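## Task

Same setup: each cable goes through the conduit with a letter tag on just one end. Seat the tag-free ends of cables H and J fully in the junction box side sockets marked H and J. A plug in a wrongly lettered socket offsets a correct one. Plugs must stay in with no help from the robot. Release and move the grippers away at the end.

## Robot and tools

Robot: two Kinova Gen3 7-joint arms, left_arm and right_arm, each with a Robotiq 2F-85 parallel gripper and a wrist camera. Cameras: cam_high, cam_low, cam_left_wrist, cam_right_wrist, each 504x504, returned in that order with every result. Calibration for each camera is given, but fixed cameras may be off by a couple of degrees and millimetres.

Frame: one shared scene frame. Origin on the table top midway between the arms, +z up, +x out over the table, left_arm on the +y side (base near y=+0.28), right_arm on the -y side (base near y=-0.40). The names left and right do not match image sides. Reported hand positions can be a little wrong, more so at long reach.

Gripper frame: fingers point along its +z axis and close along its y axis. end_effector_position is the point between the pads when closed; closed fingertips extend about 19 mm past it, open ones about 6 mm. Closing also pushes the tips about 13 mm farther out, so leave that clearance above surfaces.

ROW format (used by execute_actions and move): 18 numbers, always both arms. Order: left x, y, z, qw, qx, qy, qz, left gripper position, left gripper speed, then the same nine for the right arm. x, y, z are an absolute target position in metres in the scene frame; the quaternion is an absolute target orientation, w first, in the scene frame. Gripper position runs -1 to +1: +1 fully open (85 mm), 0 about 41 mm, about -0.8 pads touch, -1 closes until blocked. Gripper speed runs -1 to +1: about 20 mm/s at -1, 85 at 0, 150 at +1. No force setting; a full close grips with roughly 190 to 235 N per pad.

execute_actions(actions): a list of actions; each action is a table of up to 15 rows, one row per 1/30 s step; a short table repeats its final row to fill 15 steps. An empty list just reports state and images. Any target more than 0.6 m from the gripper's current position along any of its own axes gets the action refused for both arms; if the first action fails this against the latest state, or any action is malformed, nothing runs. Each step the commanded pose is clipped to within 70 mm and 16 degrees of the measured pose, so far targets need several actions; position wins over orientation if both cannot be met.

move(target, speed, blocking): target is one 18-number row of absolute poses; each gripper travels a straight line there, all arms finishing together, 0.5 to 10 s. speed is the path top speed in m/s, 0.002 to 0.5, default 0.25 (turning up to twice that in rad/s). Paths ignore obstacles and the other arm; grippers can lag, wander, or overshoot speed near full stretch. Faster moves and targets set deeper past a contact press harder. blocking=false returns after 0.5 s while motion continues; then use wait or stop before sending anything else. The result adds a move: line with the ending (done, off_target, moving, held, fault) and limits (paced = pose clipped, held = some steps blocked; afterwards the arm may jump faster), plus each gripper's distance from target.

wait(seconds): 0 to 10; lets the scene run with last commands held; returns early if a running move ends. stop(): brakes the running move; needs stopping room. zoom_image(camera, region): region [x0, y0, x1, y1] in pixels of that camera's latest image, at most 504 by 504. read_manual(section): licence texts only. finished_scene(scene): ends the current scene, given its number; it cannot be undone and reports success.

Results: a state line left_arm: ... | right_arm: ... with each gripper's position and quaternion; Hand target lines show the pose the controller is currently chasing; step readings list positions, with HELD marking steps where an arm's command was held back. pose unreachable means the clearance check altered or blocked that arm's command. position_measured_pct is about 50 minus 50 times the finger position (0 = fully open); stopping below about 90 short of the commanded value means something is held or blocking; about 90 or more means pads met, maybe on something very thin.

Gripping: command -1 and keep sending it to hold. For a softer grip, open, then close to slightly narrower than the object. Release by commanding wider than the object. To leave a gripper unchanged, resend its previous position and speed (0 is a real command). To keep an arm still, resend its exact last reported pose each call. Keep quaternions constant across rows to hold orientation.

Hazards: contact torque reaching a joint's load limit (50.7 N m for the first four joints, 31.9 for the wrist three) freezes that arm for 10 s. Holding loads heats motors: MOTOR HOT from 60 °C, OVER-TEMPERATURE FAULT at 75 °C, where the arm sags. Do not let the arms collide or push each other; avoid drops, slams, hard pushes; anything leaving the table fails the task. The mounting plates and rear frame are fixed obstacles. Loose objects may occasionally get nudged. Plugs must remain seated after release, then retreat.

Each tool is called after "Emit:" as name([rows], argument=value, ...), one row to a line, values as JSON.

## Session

Emit:
execute_actions(actions=[])

Scene clock: 0.00 s.
left_arm: end_effector_position=(+0.2421, -0.2872, +0.1259) position_measured_pct=0.0 end_effector_quat_wxyz=(+0.262, +0.836, +0.233, +0.421) | right_arm: end_effector_position=(+0.5461, -0.6001, +0.2056) position_measured_pct=0.0 end_effector_quat_wxyz=(+0.066, +0.492, -0.542, +0.678)
Joint positions: left_arm=[ 1.678  1.582 -0.498  1.356 -1.176  0.606  1.78 ] | right_arm=[-0.499  1.532  0.515  1.9    1.739  1.189  0.561]
Joint velocities: left_arm=[-0.     0.001  0.     0.     0.001  0.001  0.   ] | right_arm=[-0.001  0.    -0.    -0.    -0.001 -0.    -0.   ]
Hand target (left_arm): +0.242, -0.287, +0.126; +0.262, +0.836, +0.233, +0.421
Hand target (right_arm): +0.546, -0.600, +0.206; +0.066, +0.492, -0.542, +0.678
camera_calibration (this result's frames):
cam_left_wrist: T_world_to_cam=[[0.107562, -0.756894, 0.644626, -0.33192], [-0.510336, -0.598481, -0.617558, 0.0940831], [0.853222, -0.26255, -0.450644, -0.080923], [0, 0, 0, 1]] pos_world=[0.152761, -0.216168, 0.235598]
cam_right_wrist: T_world_to_cam=[[-0.636654, -0.393824, -0.663004, 0.245428], [0.503273, 0.439229, -0.744173, 0.194435], [0.584284, -0.807453, -0.0814359, -0.64276], [0, 0, 0, 1]] pos_world=[0.433953, -0.507745, 0.255069]

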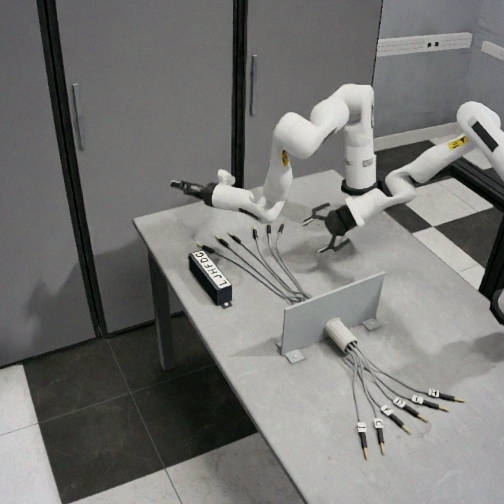

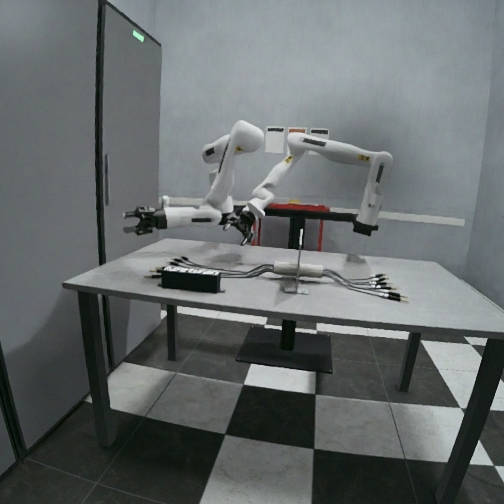

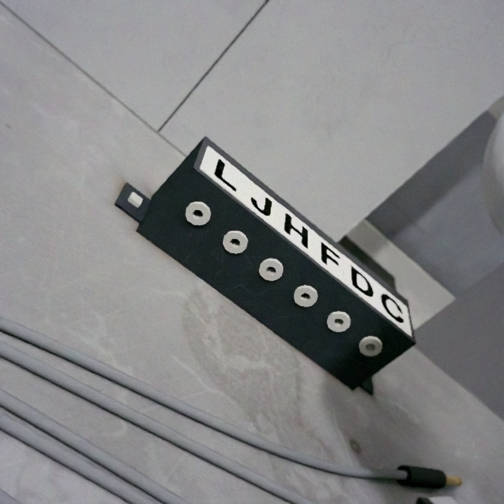

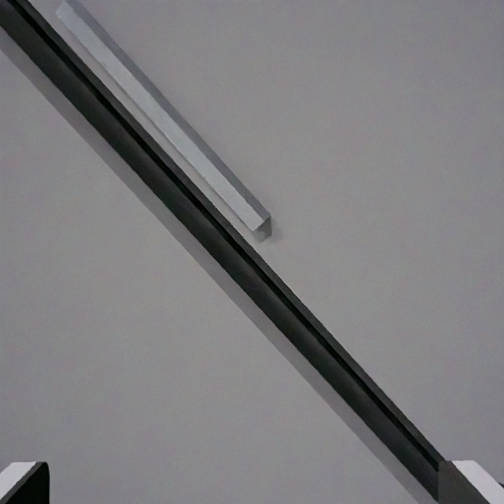

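Extract the left arm first, away from the right elbow and over the wall.

Emit:
move(target=[0.2,-0.1,0.27,0.262,0.836,0.233,0.421,1,0,0.546,-0.6,0.206,0.066,0.492,-0.542,0.678,1,0])

Emit:
move(target=[0.3,0.33,0.38,0,1,0,0,-0.3,0,0.32,-0.42,0.42,0,1,0,0,1,0])

Scene clock: 1.67 s.
left_arm: end_effector_position=(+0.2008, -0.0995, +0.2691) position_measured_pct=0.0 end_effector_quat_wxyz=(+0.261, +0.837, +0.233, +0.422) | right_arm: end_effector_position=(+0.5460, -0.6000, +0.2060) position_measured_pct=0.0 end_effector_quat_wxyz=(+0.066, +0.492, -0.542, +0.678)
Joint positions: left_arm=[ 2.042  1.237 -0.739  2.139 -1.598  0.358  2.321] | right_arm=[-0.499  1.531  0.515  1.901  1.739  1.189  0.562]
Joint velocities: left_arm=[ 0.008 -0.004 -0.002  0.005 -0.021 -0.002  0.021] | right_arm=[-0.001  0.     0.001  0.001  0.     0.     0.   ]
Hand target (left_arm): +0.200, -0.100, +0.269; +0.261, +0.837, +0.233, +0.421
Hand target (right_arm): +0.546, -0.600, +0.206; +0.066, +0.492, -0.542, +0.678
Off the commanded pose (left_arm): 0.001 m, 0 deg.
Off the commanded pose (right_arm): 0.000 m, 0 deg.
move: done
camera_calibration (this result's frames):
cam_left_wrist: T_world_to_cam=[[0.108566, -0.758602, 0.642446, -0.277483], [-0.509535, -0.59738, -0.619282, 0.274177], [0.853573, -0.260116, -0.451389, 0.0685066], [0, 0, 0, 1]] pos_world=[0.111353, -0.0288911, 0.378984]
cam_right_wrist: T_world_to_cam=[[-0.637108, -0.393603, -0.662699, 0.246012], [0.503097, 0.439017, -0.744418, 0.19478], [0.583941, -0.807676, -0.0816804, -0.642544], [0, 0, 0, 1]] pos_world=[0.433951, -0.507648, 0.255546]

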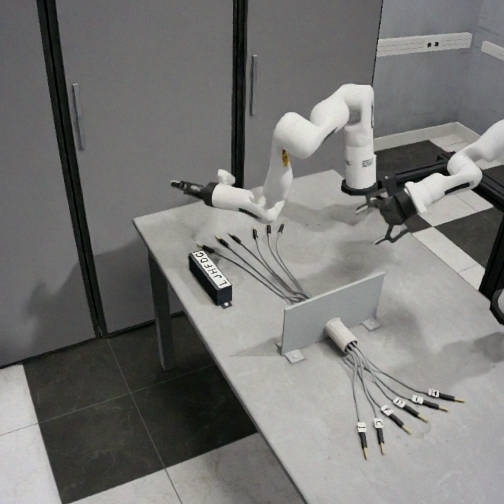

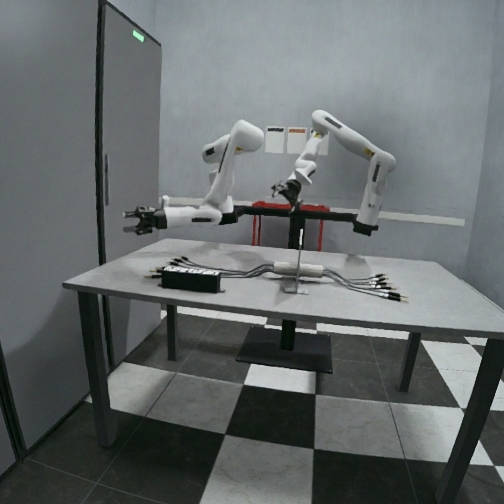

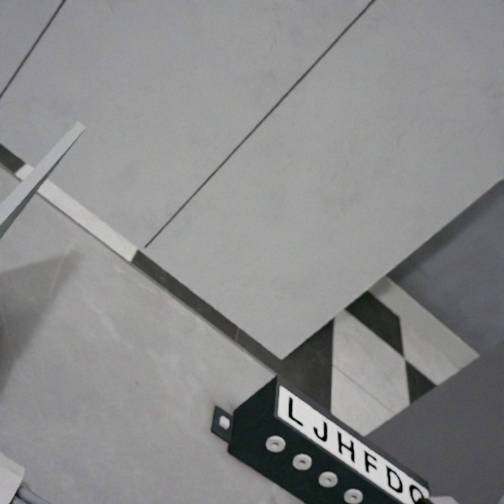

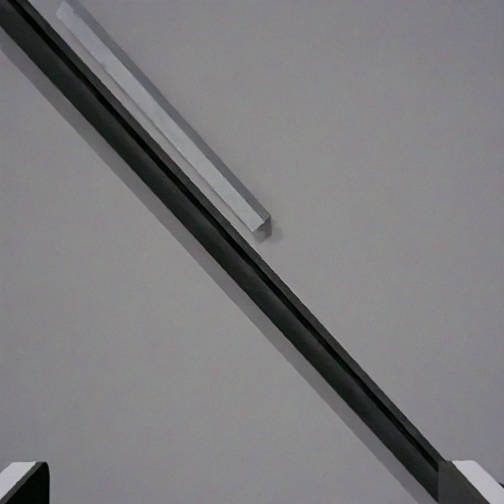

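Scene clock: 7.00 s.
left_arm: end_effector_position=(+0.3034, +0.3314, +0.3822) position_measured_pct=65.1 end_effector_quat_wxyz=(+0.000, +1.000, +0.000, +0.003) | right_arm: end_effector_position=(+0.3204, -0.4185, +0.4190) position_measured_pct=0.0 end_effector_quat_wxyz=(-0.002, +1.000, +0.000, -0.000)
Joint positions: left_arm=[ 0.859  0.237 -1.099  2.063 -3.084 -0.891  1.44 ] | right_arm=[-1.352  0.516  1.676  2.039  2.739 -1.1    1.942]
Joint velocities: left_arm=[-0.001 -0.     0.     0.    -0.    -0.    -0.   ] | right_arm=[ 0.022  0.001 -0.005 -0.004  0.003 -0.002 -0.004]
Hand target (left_arm): +0.303, +0.331, +0.382; +0.000, +1.000, +0.000, +0.003
Hand target (right_arm): +0.320, -0.419, +0.419; -0.002, +1.000, -0.001, -0.000
Off the commanded pose (left_arm): 0.004 m, 0 deg.
Off the commanded pose (right_arm): 0.002 m, 0 deg.
move: off_target (left_arm); limits=paced
camera_calibration (this result's frames):
cam_left_wrist: T_world_to_cam=[[-0.0289558, -0.998059, 0.0551299, 0.311089], [-0.998724, 0.0266042, -0.0429222, 0.375251], [0.0413722, -0.0563025, -0.997556, 0.531654], [0, 0, 0, 1]] pos_world=[0.361784, 0.330435, 0.529311]
cam_right_wrist: T_world_to_cam=[[0.00908918, -0.999868, 0.0134522, -0.42923], [-0.999957, -0.00911143, -0.00159345, 0.369913], [0.00171581, -0.0134372, -0.999908, 0.556871], [0, 0, 0, 1]] pos_world=[0.372843, -0.418321, 0.563184]

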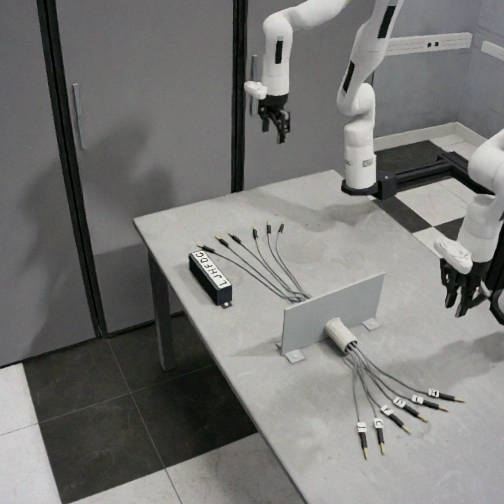

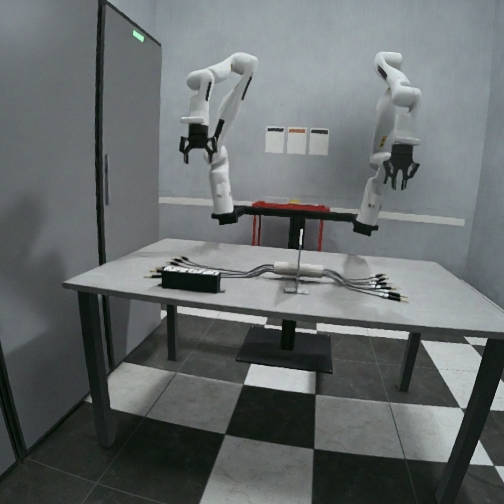

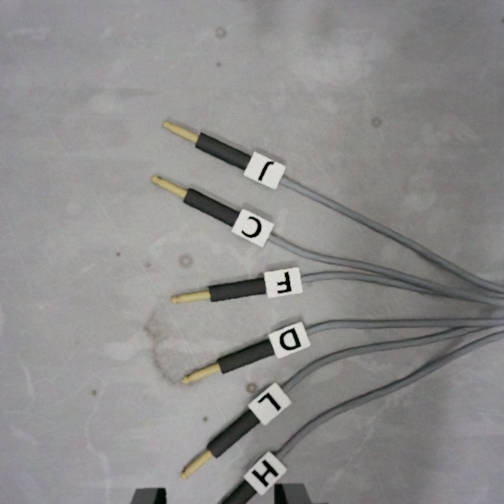

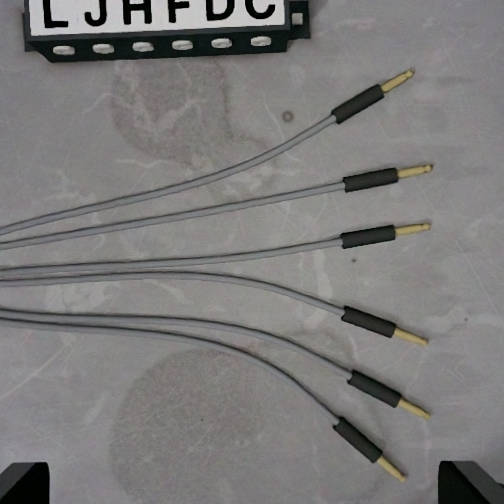

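Emit:
move(target=[0.463,0.321,0.08,0,0.848,0.53,0,-0.3,0,0.32,-0.42,0.42,0,1,0,0,1,0])

Scene clock: 11.00 s.
left_arm: end_effector_position=(+0.4636, +0.3191, +0.0798) position_measured_pct=65.1 end_effector_quat_wxyz=(+0.002, +0.848, +0.530, -0.001) | right_arm: end_effector_position=(+0.3200, -0.4200, +0.4200) position_measured_pct=0.0 end_effector_quat_wxyz=(-0.000, +1.000, +0.000, +0.000)
Joint positions: left_arm=[ 0.264  1.128 -0.722  1.718 -2.177 -0.582  1.868] | right_arm=[-1.355  0.516  1.683  2.038  2.743 -1.102  1.942]
Joint velocities: left_arm=[-0.001  0.007 -0.    -0.002 -0.003 -0.001  0.002] | right_arm=[-0.     0.     0.001  0.    -0.001 -0.001 -0.   ]
Hand target (left_arm): +0.463, +0.319, +0.079; +0.002, +0.848, +0.530, -0.001
Hand target (right_arm): +0.320, -0.420, +0.420; -0.000, +1.000, +0.000, +0.000
Off the commanded pose (left_arm): 0.002 m, 0 deg.
Off the commanded pose (right_arm): 0.000 m, 0 deg.
move: done
camera_calibration (this result's frames):
cam_left_wrist: T_world_to_cam=[[0.88431, -0.46341, 0.0569868, -0.274005], [-0.462195, -0.886137, -0.0337138, 0.564327], [0.0661214, 0.00347451, -0.997806, 0.19213], [0, 0, 0, 1]] pos_world=[0.490431, 0.372427, 0.226349]
cam_right_wrist: T_world_to_cam=[[0.00820047, -0.999821, 0.0170466, -0.431912], [-0.999964, -0.00823456, -0.00193063, 0.370051], [0.00207065, -0.0170302, -0.999853, 0.55619], [0, 0, 0, 1]] pos_world=[0.372428, -0.419316, 0.564185]

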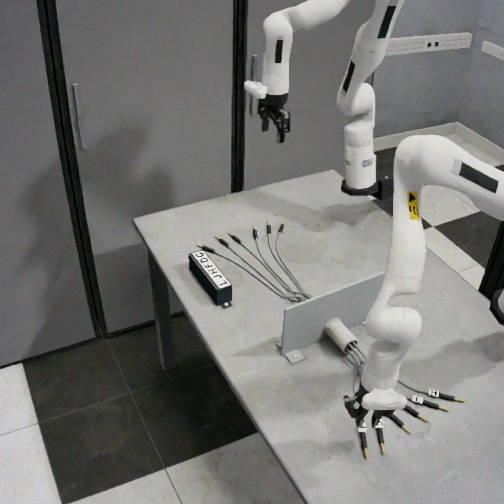

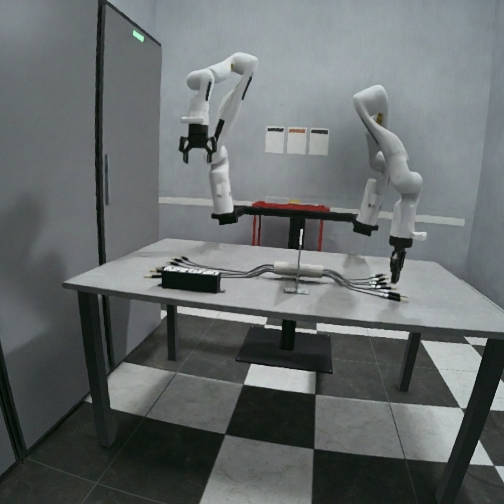

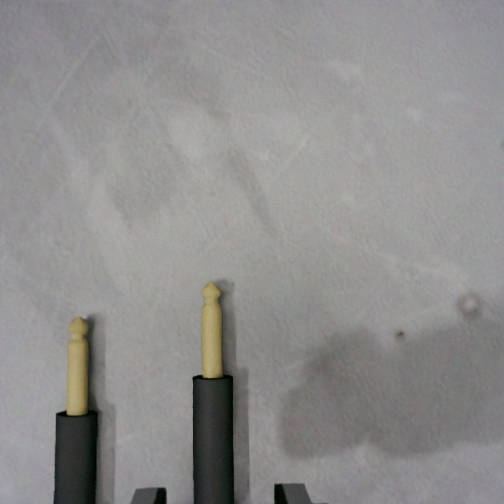

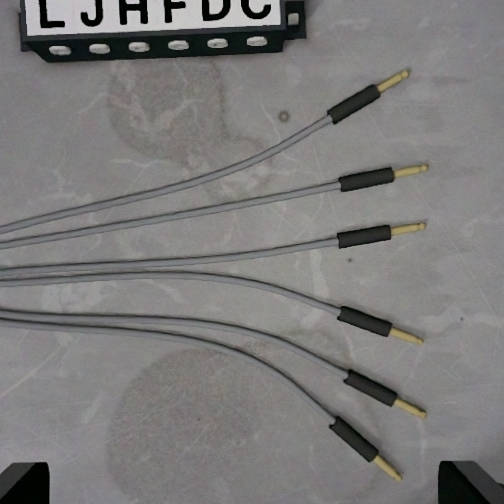

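Emit:
move(target=[0.461,0.322,0.024,0,0.848,0.53,0,-0.3,0,0.32,-0.42,0.42,0,1,0,0,1,0], speed=0.08)

Emit:
move(target=[0.461,0.322,0.024,0,0.848,0.53,0,-1,0,0.32,-0.42,0.42,0,1,0,0,1,0])

Emit:
move(target=[0.478,0.362,0.026,0,0.848,0.53,0,-1,0,0.32,-0.42,0.42,0,1,0,0,1,0], speed=0.07)

Emit:
move(target=[0.478,0.362,0.026,0,0.848,0.53,0,-0.3,0,0.32,-0.42,0.42,0,1,0,0,1,0])

Emit:
move(target=[0.478,0.362,0.07,0,0.848,0.53,0,-0.3,0,0.32,-0.42,0.42,0,1,0,0,1,0])

Emit:
move(target=[0.192,0.324,0.09,0,0.438,0.899,0,-0.3,0,0.32,-0.42,0.42,0,1,0,0,1,0])

Scene clock: 12.17 s.
left_arm: end_effector_position=(+0.4613, +0.3217, +0.0242) position_measured_pct=65.1 end_effector_quat_wxyz=(+0.000, +0.848, +0.530, +0.000) | right_arm: end_effector_position=(+0.3200, -0.4200, +0.4200) position_measured_pct=0.0 end_effector_quat_wxyz=(+0.000, +1.000, +0.000, +0.000)
Joint positions: left_arm=[ 0.196  1.226 -0.641  1.68  -2.098 -0.492  1.799] | right_arm=[-1.355  0.516  1.683  2.038  2.743 -1.102  1.942]
Joint velocities: left_arm=[-0.003  0.004  0.002 -0.001  0.001  0.    -0.001] | right_arm=[ 0.001  0.001  0.    -0.     0.    -0.    -0.   ]
Hand target (left_arm): +0.461, +0.322, +0.024; +0.000, +0.848, +0.530, +0.000
Hand target (right_arm): +0.320, -0.420, +0.420; +0.000, +1.000, +0.000, +0.000
Off the commanded pose (left_arm): 0.000 m, 0 deg.
Off the commanded pose (right_arm): 0.000 m, 0 deg.
move: done
camera_calibration (this result's frames):
cam_left_wrist: T_world_to_cam=[[0.88437, -0.463476, 0.0554947, -0.267558], [-0.462054, -0.886082, -0.0369483, 0.563706], [0.0662975, 0.00703439, -0.997775, 0.135528], [0, 0, 0, 1]] pos_world=[0.488098, 0.374529, 0.170902]
cam_right_wrist: T_world_to_cam=[[0.00819681, -0.999821, 0.0170537, -0.431914], [-0.999964, -0.00823077, -0.00192229, 0.37005], [0.00206231, -0.0170373, -0.999853, 0.556191], [0, 0, 0, 1]] pos_world=[0.37243, -0.419315, 0.564186]

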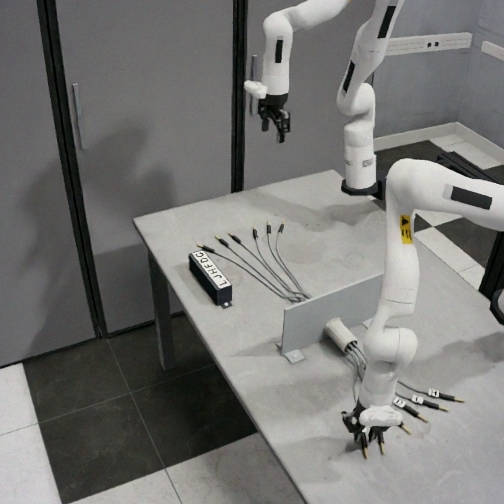

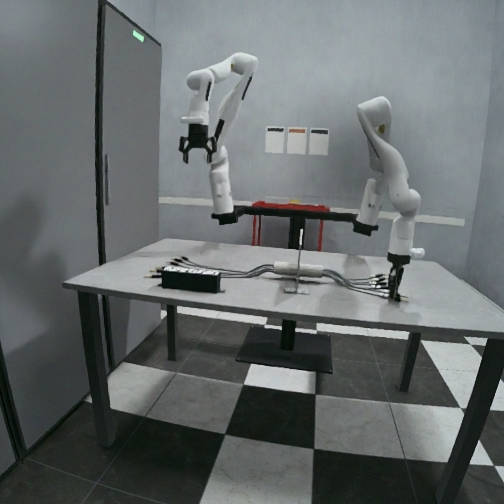

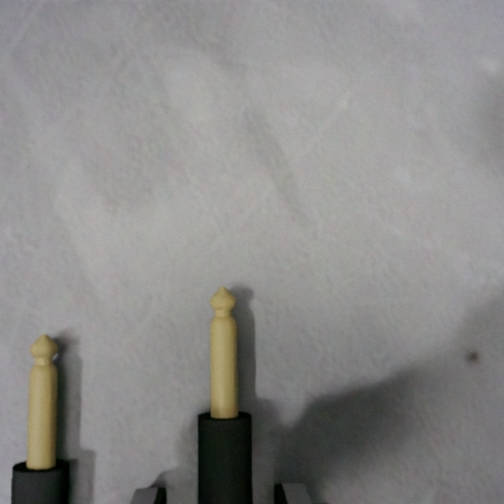

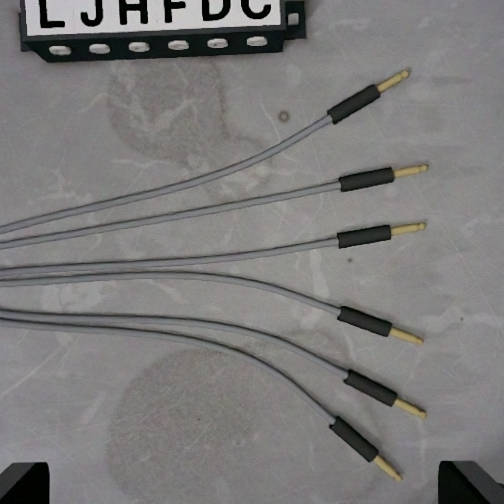

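Scene clock: 12.87 s.
left_arm: end_effector_position=(+0.4613, +0.3217, +0.0246) position_measured_pct=83.3 end_effector_quat_wxyz=(+0.000, +0.848, +0.530, +0.000) | right_arm: end_effector_position=(+0.3200, -0.4200, +0.4200) position_measured_pct=0.0 end_effector_quat_wxyz=(+0.000, +1.000, +0.000, +0.000)
Joint positions: left_arm=[ 0.197  1.225 -0.642  1.681 -2.098 -0.493  1.798] | right_arm=[-1.355  0.516  1.683  2.038  2.743 -1.102  1.942]
Joint velocities: left_arm=[-0.    -0.     0.002 -0.    -0.001  0.    -0.   ] | right_arm=[-0.001 -0.002 -0.001 -0.001  0.001 -0.001 -0.   ]
Hand target (left_arm): +0.461, +0.322, +0.024; -0.000, +0.848, +0.530, -0.000
Hand target (right_arm): +0.320, -0.420, +0.420; +0.000, +1.000, -0.000, -0.000
Off the commanded pose (left_arm): 0.001 m, 0 deg.
Off the commanded pose (right_arm): 0.000 m, 0 deg.
move: done
camera_calibration (this result's frames):
cam_left_wrist: T_world_to_cam=[[0.884258, -0.463681, 0.0555652, -0.267442], [-0.462264, -0.885975, -0.0368882, 0.563813], [0.0663338, 0.00693289, -0.997773, 0.136], [0, 0, 0, 1]] pos_world=[0.488096, 0.374573, 0.171356]
cam_right_wrist: T_world_to_cam=[[0.00819693, -0.999821, 0.0170539, -0.431915], [-0.999964, -0.00823089, -0.001922, 0.37005], [0.00206202, -0.0170375, -0.999853, 0.556191], [0, 0, 0, 1]] pos_world=[0.37243, -0.419315, 0.564186]

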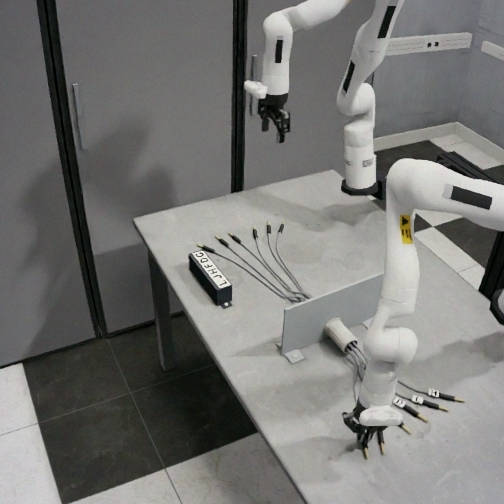

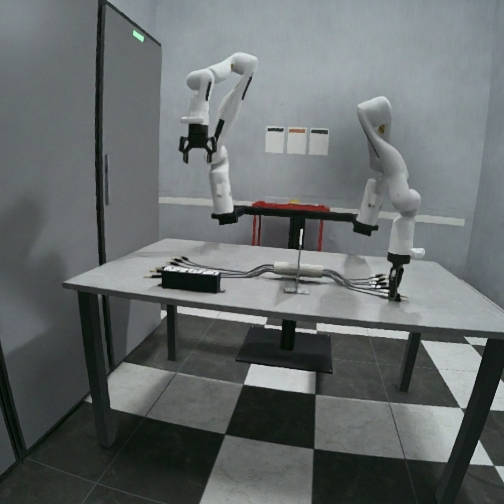

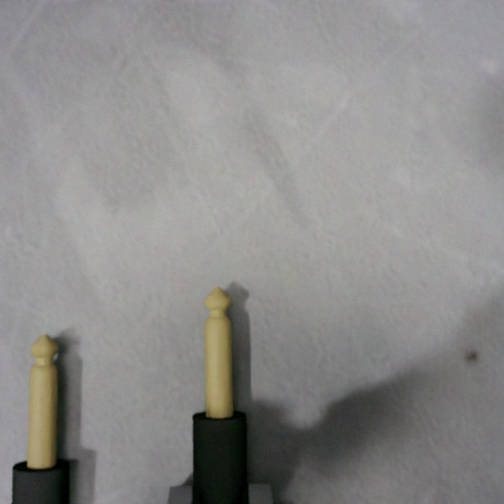

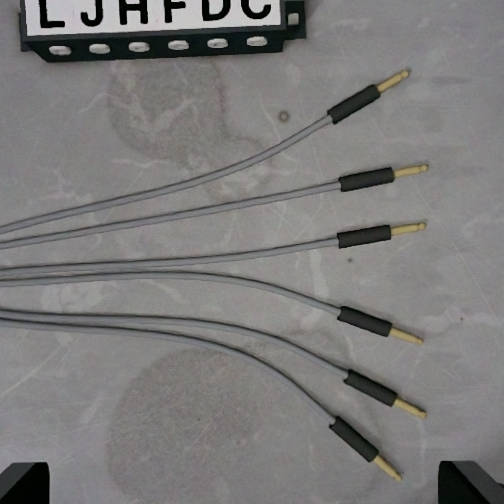

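Scene clock: 13.80 s.
left_arm: end_effector_position=(+0.4779, +0.3615, +0.0259) position_measured_pct=83.3 end_effector_quat_wxyz=(+0.000, +0.848, +0.530, -0.000) | right_arm: end_effector_position=(+0.3200, -0.4200, +0.4200) position_measured_pct=0.0 end_effector_quat_wxyz=(+0.000, +1.000, +0.000, +0.000)
Joint positions: left_arm=[ 0.125  1.23  -0.673  1.616 -2.138 -0.548  1.78 ] | right_arm=[-1.355  0.516  1.683  2.038  2.743 -1.102  1.942]
Joint velocities: left_arm=[-0.004  0.002  0.001 -0.002 -0.    -0.002 -0.   ] | right_arm=[-0.001  0.001  0.     0.     0.001 -0.001  0.   ]
Hand target (left_arm): +0.478, +0.362, +0.026; -0.000, +0.848, +0.530, +0.000
Hand target (right_arm): +0.320, -0.420, +0.420; +0.000, +1.000, -0.000, -0.000
Off the commanded pose (left_arm): 0.000 m, 0 deg.
Off the commanded pose (right_arm): 0.000 m, 0 deg.
move: done
camera_calibration (this result's frames):
cam_left_wrist: T_world_to_cam=[[0.884092, -0.464118, 0.0545483, -0.263503], [-0.462726, -0.885744, -0.036632, 0.606933], [0.0653174, 0.00714512, -0.997839, 0.13635], [0, 0, 0, 1]] pos_world=[0.504898, 0.414316, 0.172662]
cam_right_wrist: T_world_to_cam=[[0.00819671, -0.999821, 0.0170538, -0.431915], [-0.999964, -0.00823067, -0.00192231, 0.37005], [0.00206233, -0.0170375, -0.999853, 0.556191], [0, 0, 0, 1]] pos_world=[0.37243, -0.419315, 0.564186]

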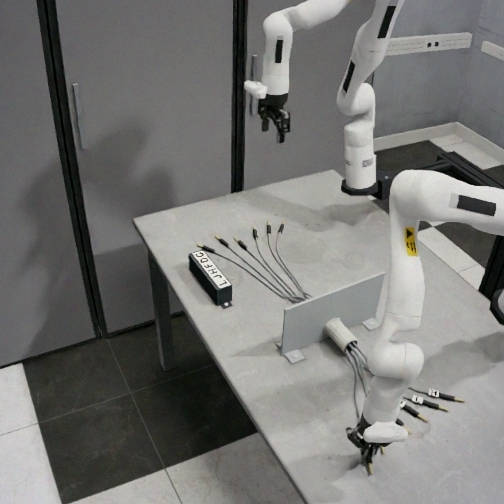

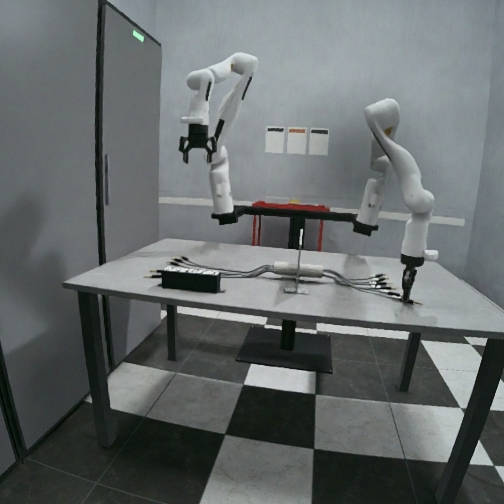

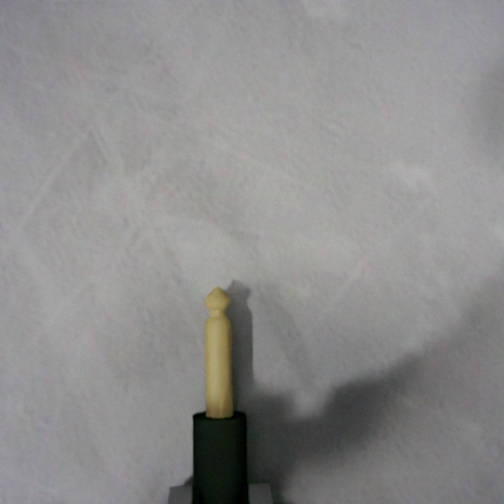

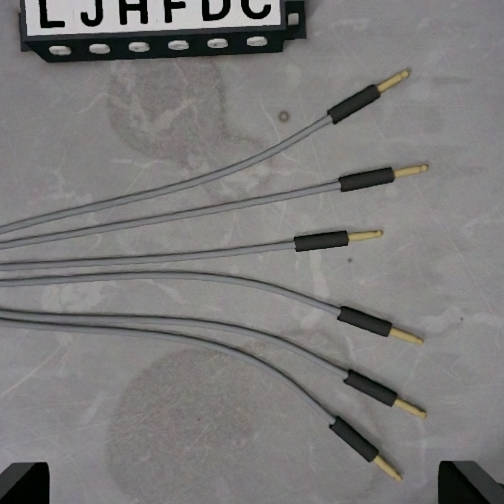

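Scene clock: 14.50 s.
left_arm: end_effector_position=(+0.4780, +0.3620, +0.0260) position_measured_pct=65.1 end_effector_quat_wxyz=(+0.000, +0.848, +0.530, +0.000) | right_arm: end_effector_position=(+0.3200, -0.4200, +0.4200) position_measured_pct=0.0 end_effector_quat_wxyz=(+0.000, +1.000, +0.000, +0.000)
Joint positions: left_arm=[ 0.125  1.23  -0.674  1.616 -2.138 -0.548  1.78 ] | right_arm=[-1.355  0.516  1.683  2.038  2.743 -1.102  1.942]
Joint velocities: left_arm=[-0.    -0.    -0.001  0.    -0.    -0.     0.   ] | right_arm=[-0.001 -0.001 -0.     0.    -0.    -0.001 -0.   ]
Hand target (left_arm): +0.478, +0.362, +0.026; +0.000, +0.848, +0.530, +0.000
Hand target (right_arm): +0.320, -0.420, +0.420; +0.000, +1.000, -0.000, -0.000
Off the commanded pose (left_arm): 0.000 m, 0 deg.
Off the commanded pose (right_arm): 0.000 m, 0 deg.
move: done
camera_calibration (this result's frames):
cam_left_wrist: T_world_to_cam=[[0.884344, -0.463623, 0.0546798, -0.263651], [-0.462197, -0.886, -0.0371065, 0.607244], [0.0656498, 0.00754199, -0.997814, 0.136101], [0, 0, 0, 1]] pos_world=[0.50489, 0.414758, 0.172753]
cam_right_wrist: T_world_to_cam=[[0.00819672, -0.999821, 0.0170539, -0.431915], [-0.999964, -0.00823068, -0.00192205, 0.37005], [0.00206207, -0.0170375, -0.999853, 0.556191], [0, 0, 0, 1]] pos_world=[0.37243, -0.419315, 0.564186]

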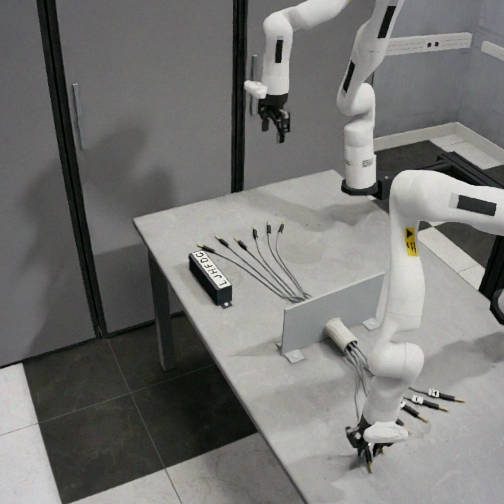

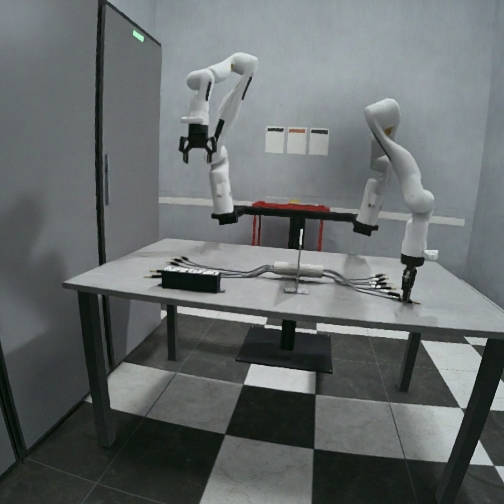

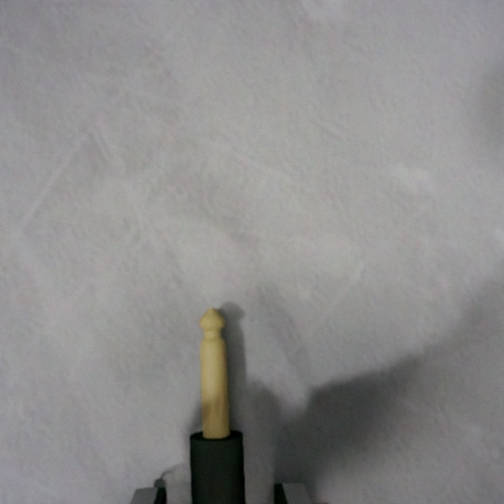

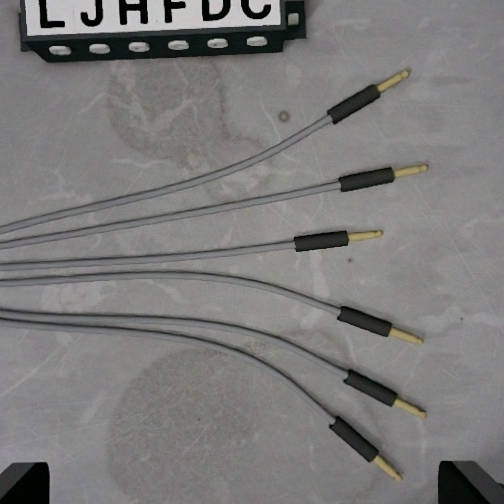

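Scene clock: 15.30 s.
left_arm: end_effector_position=(+0.4778, +0.3623, +0.0698) position_measured_pct=65.1 end_effector_quat_wxyz=(-0.000, +0.848, +0.530, -0.000) | right_arm: end_effector_position=(+0.3200, -0.4200, +0.4200) position_measured_pct=0.0 end_effector_quat_wxyz=(+0.000, +1.000, +0.000, +0.000)
Joint positions: left_arm=[ 0.171  1.15  -0.73   1.654 -2.193 -0.607  1.819] | right_arm=[-1.355  0.516  1.683  2.038  2.743 -1.102  1.942]
Joint velocities: left_arm=[ 0.003 -0.004 -0.002  0.    -0.001 -0.     0.   ] | right_arm=[-0.001  0.001  0.     0.     0.     0.001  0.   ]
Hand target (left_arm): +0.478, +0.362, +0.070; -0.000, +0.848, +0.530, -0.000
Hand target (right_arm): +0.320, -0.420, +0.420; +0.000, +1.000, -0.000, -0.000
Off the commanded pose (left_arm): 0.000 m, 0 deg.
Off the commanded pose (right_arm): 0.000 m, 0 deg.
move: done
camera_calibration (this result's frames):
cam_left_wrist: T_world_to_cam=[[0.884349, -0.463691, 0.0540208, -0.265644], [-0.462265, -0.885962, -0.0371861, 0.609005], [0.0651032, 0.00791355, -0.997847, 0.179982], [0, 0, 0, 1]] pos_world=[0.504726, 0.414954, 0.216591]
cam_right_wrist: T_world_to_cam=[[0.00819679, -0.999821, 0.0170537, -0.431914], [-0.999964, -0.00823075, -0.00192228, 0.37005], [0.0020623, -0.0170374, -0.999853, 0.556191], [0, 0, 0, 1]] pos_world=[0.37243, -0.419315, 0.564186]

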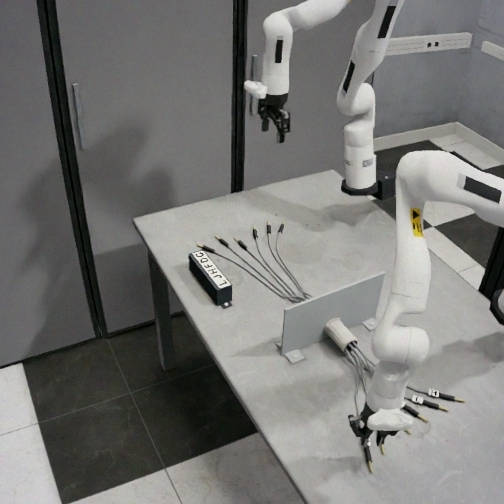

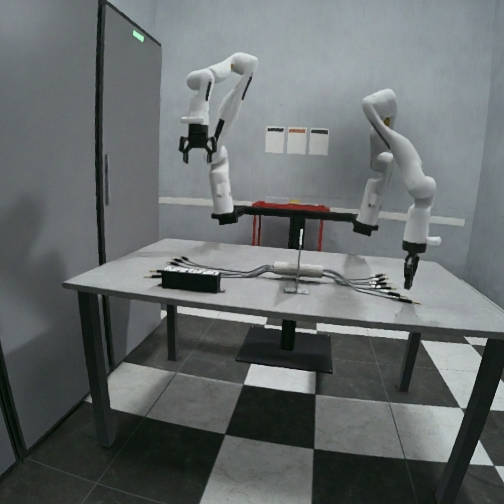

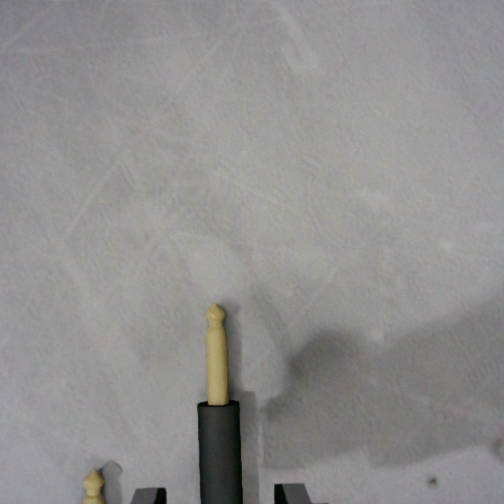

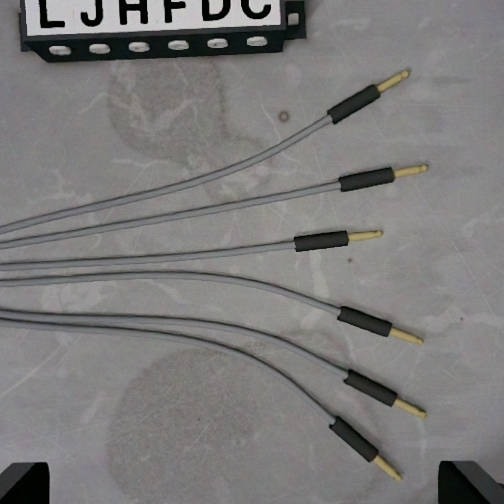

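Scene clock: 18.00 s.
left_arm: end_effector_position=(+0.1936, +0.3247, +0.0889) position_measured_pct=65.1 end_effector_quat_wxyz=(-0.008, +0.438, +0.899, -0.005) | right_arm: end_effector_position=(+0.3200, -0.4200, +0.4200) position_measured_pct=0.0 end_effector_quat_wxyz=(+0.000, +1.000, +0.000, +0.000)
Joint positions: left_arm=[ 0.305  1.192 -0.773  2.576 -0.865 -0.728  1.483] | right_arm=[-1.355  0.516  1.683  2.038  2.743 -1.102  1.942]
Joint velocities: left_arm=[ 0.061  0.051 -0.087  0.001 -0.089 -0.071  0.101] | right_arm=[-0.001 -0.    -0.    -0.001 -0.    -0.     0.   ]
Hand target (left_arm): +0.193, +0.325, +0.089; -0.008, +0.438, +0.899, -0.004
Hand target (right_arm): +0.320, -0.420, +0.420; +0.000, +1.000, -0.000, -0.000
Off the commanded pose (left_arm): 0.002 m, 1 deg.
Off the commanded pose (right_arm): 0.000 m, 0 deg.
joint sent to its limit (left arm) — the command would take joint 4 (elbow) past its upper limit, so that joint was sent only as far as its limit.
move: done
camera_calibration (this result's frames):
cam_left_wrist: T_world_to_cam=[[0.804936, 0.592073, 0.0390762, -0.358903], [0.593352, -0.803539, -0.0475095, 0.214826], [0.00327016, 0.061428, -0.998106, 0.212384], [0, 0, 0, 1]] pos_world=[0.160732, 0.372072, 0.236213]
cam_right_wrist: T_world_to_cam=[[0.0081969, -0.999821, 0.017054, -0.431915], [-0.999964, -0.00823086, -0.00192228, 0.37005], [0.00206231, -0.0170376, -0.999853, 0.55619], [0, 0, 0, 1]] pos_world=[0.37243, -0.419315, 0.564186]

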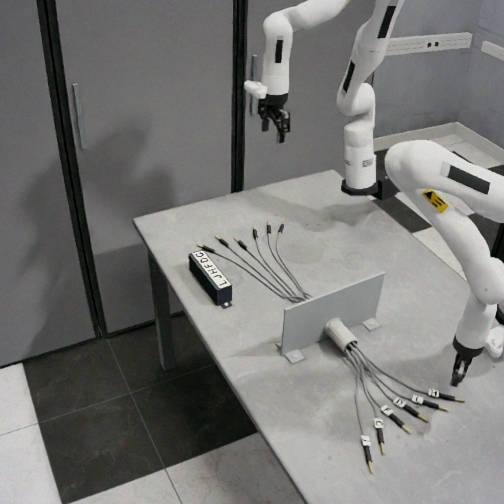

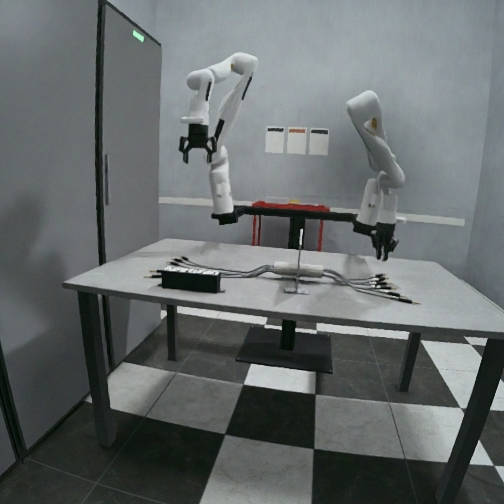

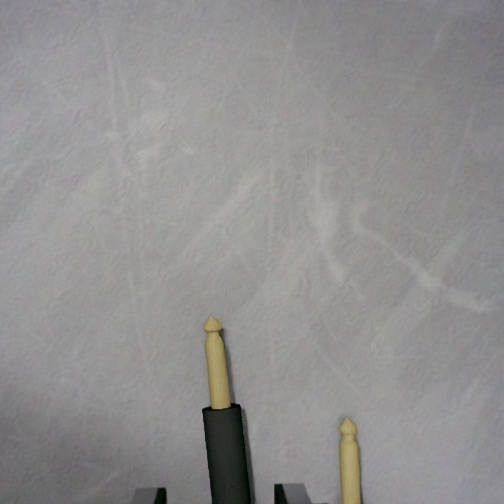

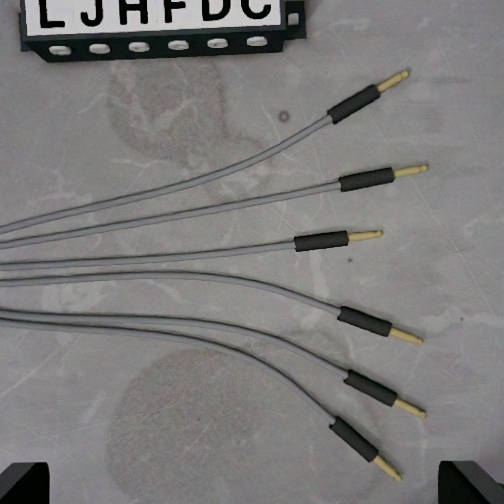

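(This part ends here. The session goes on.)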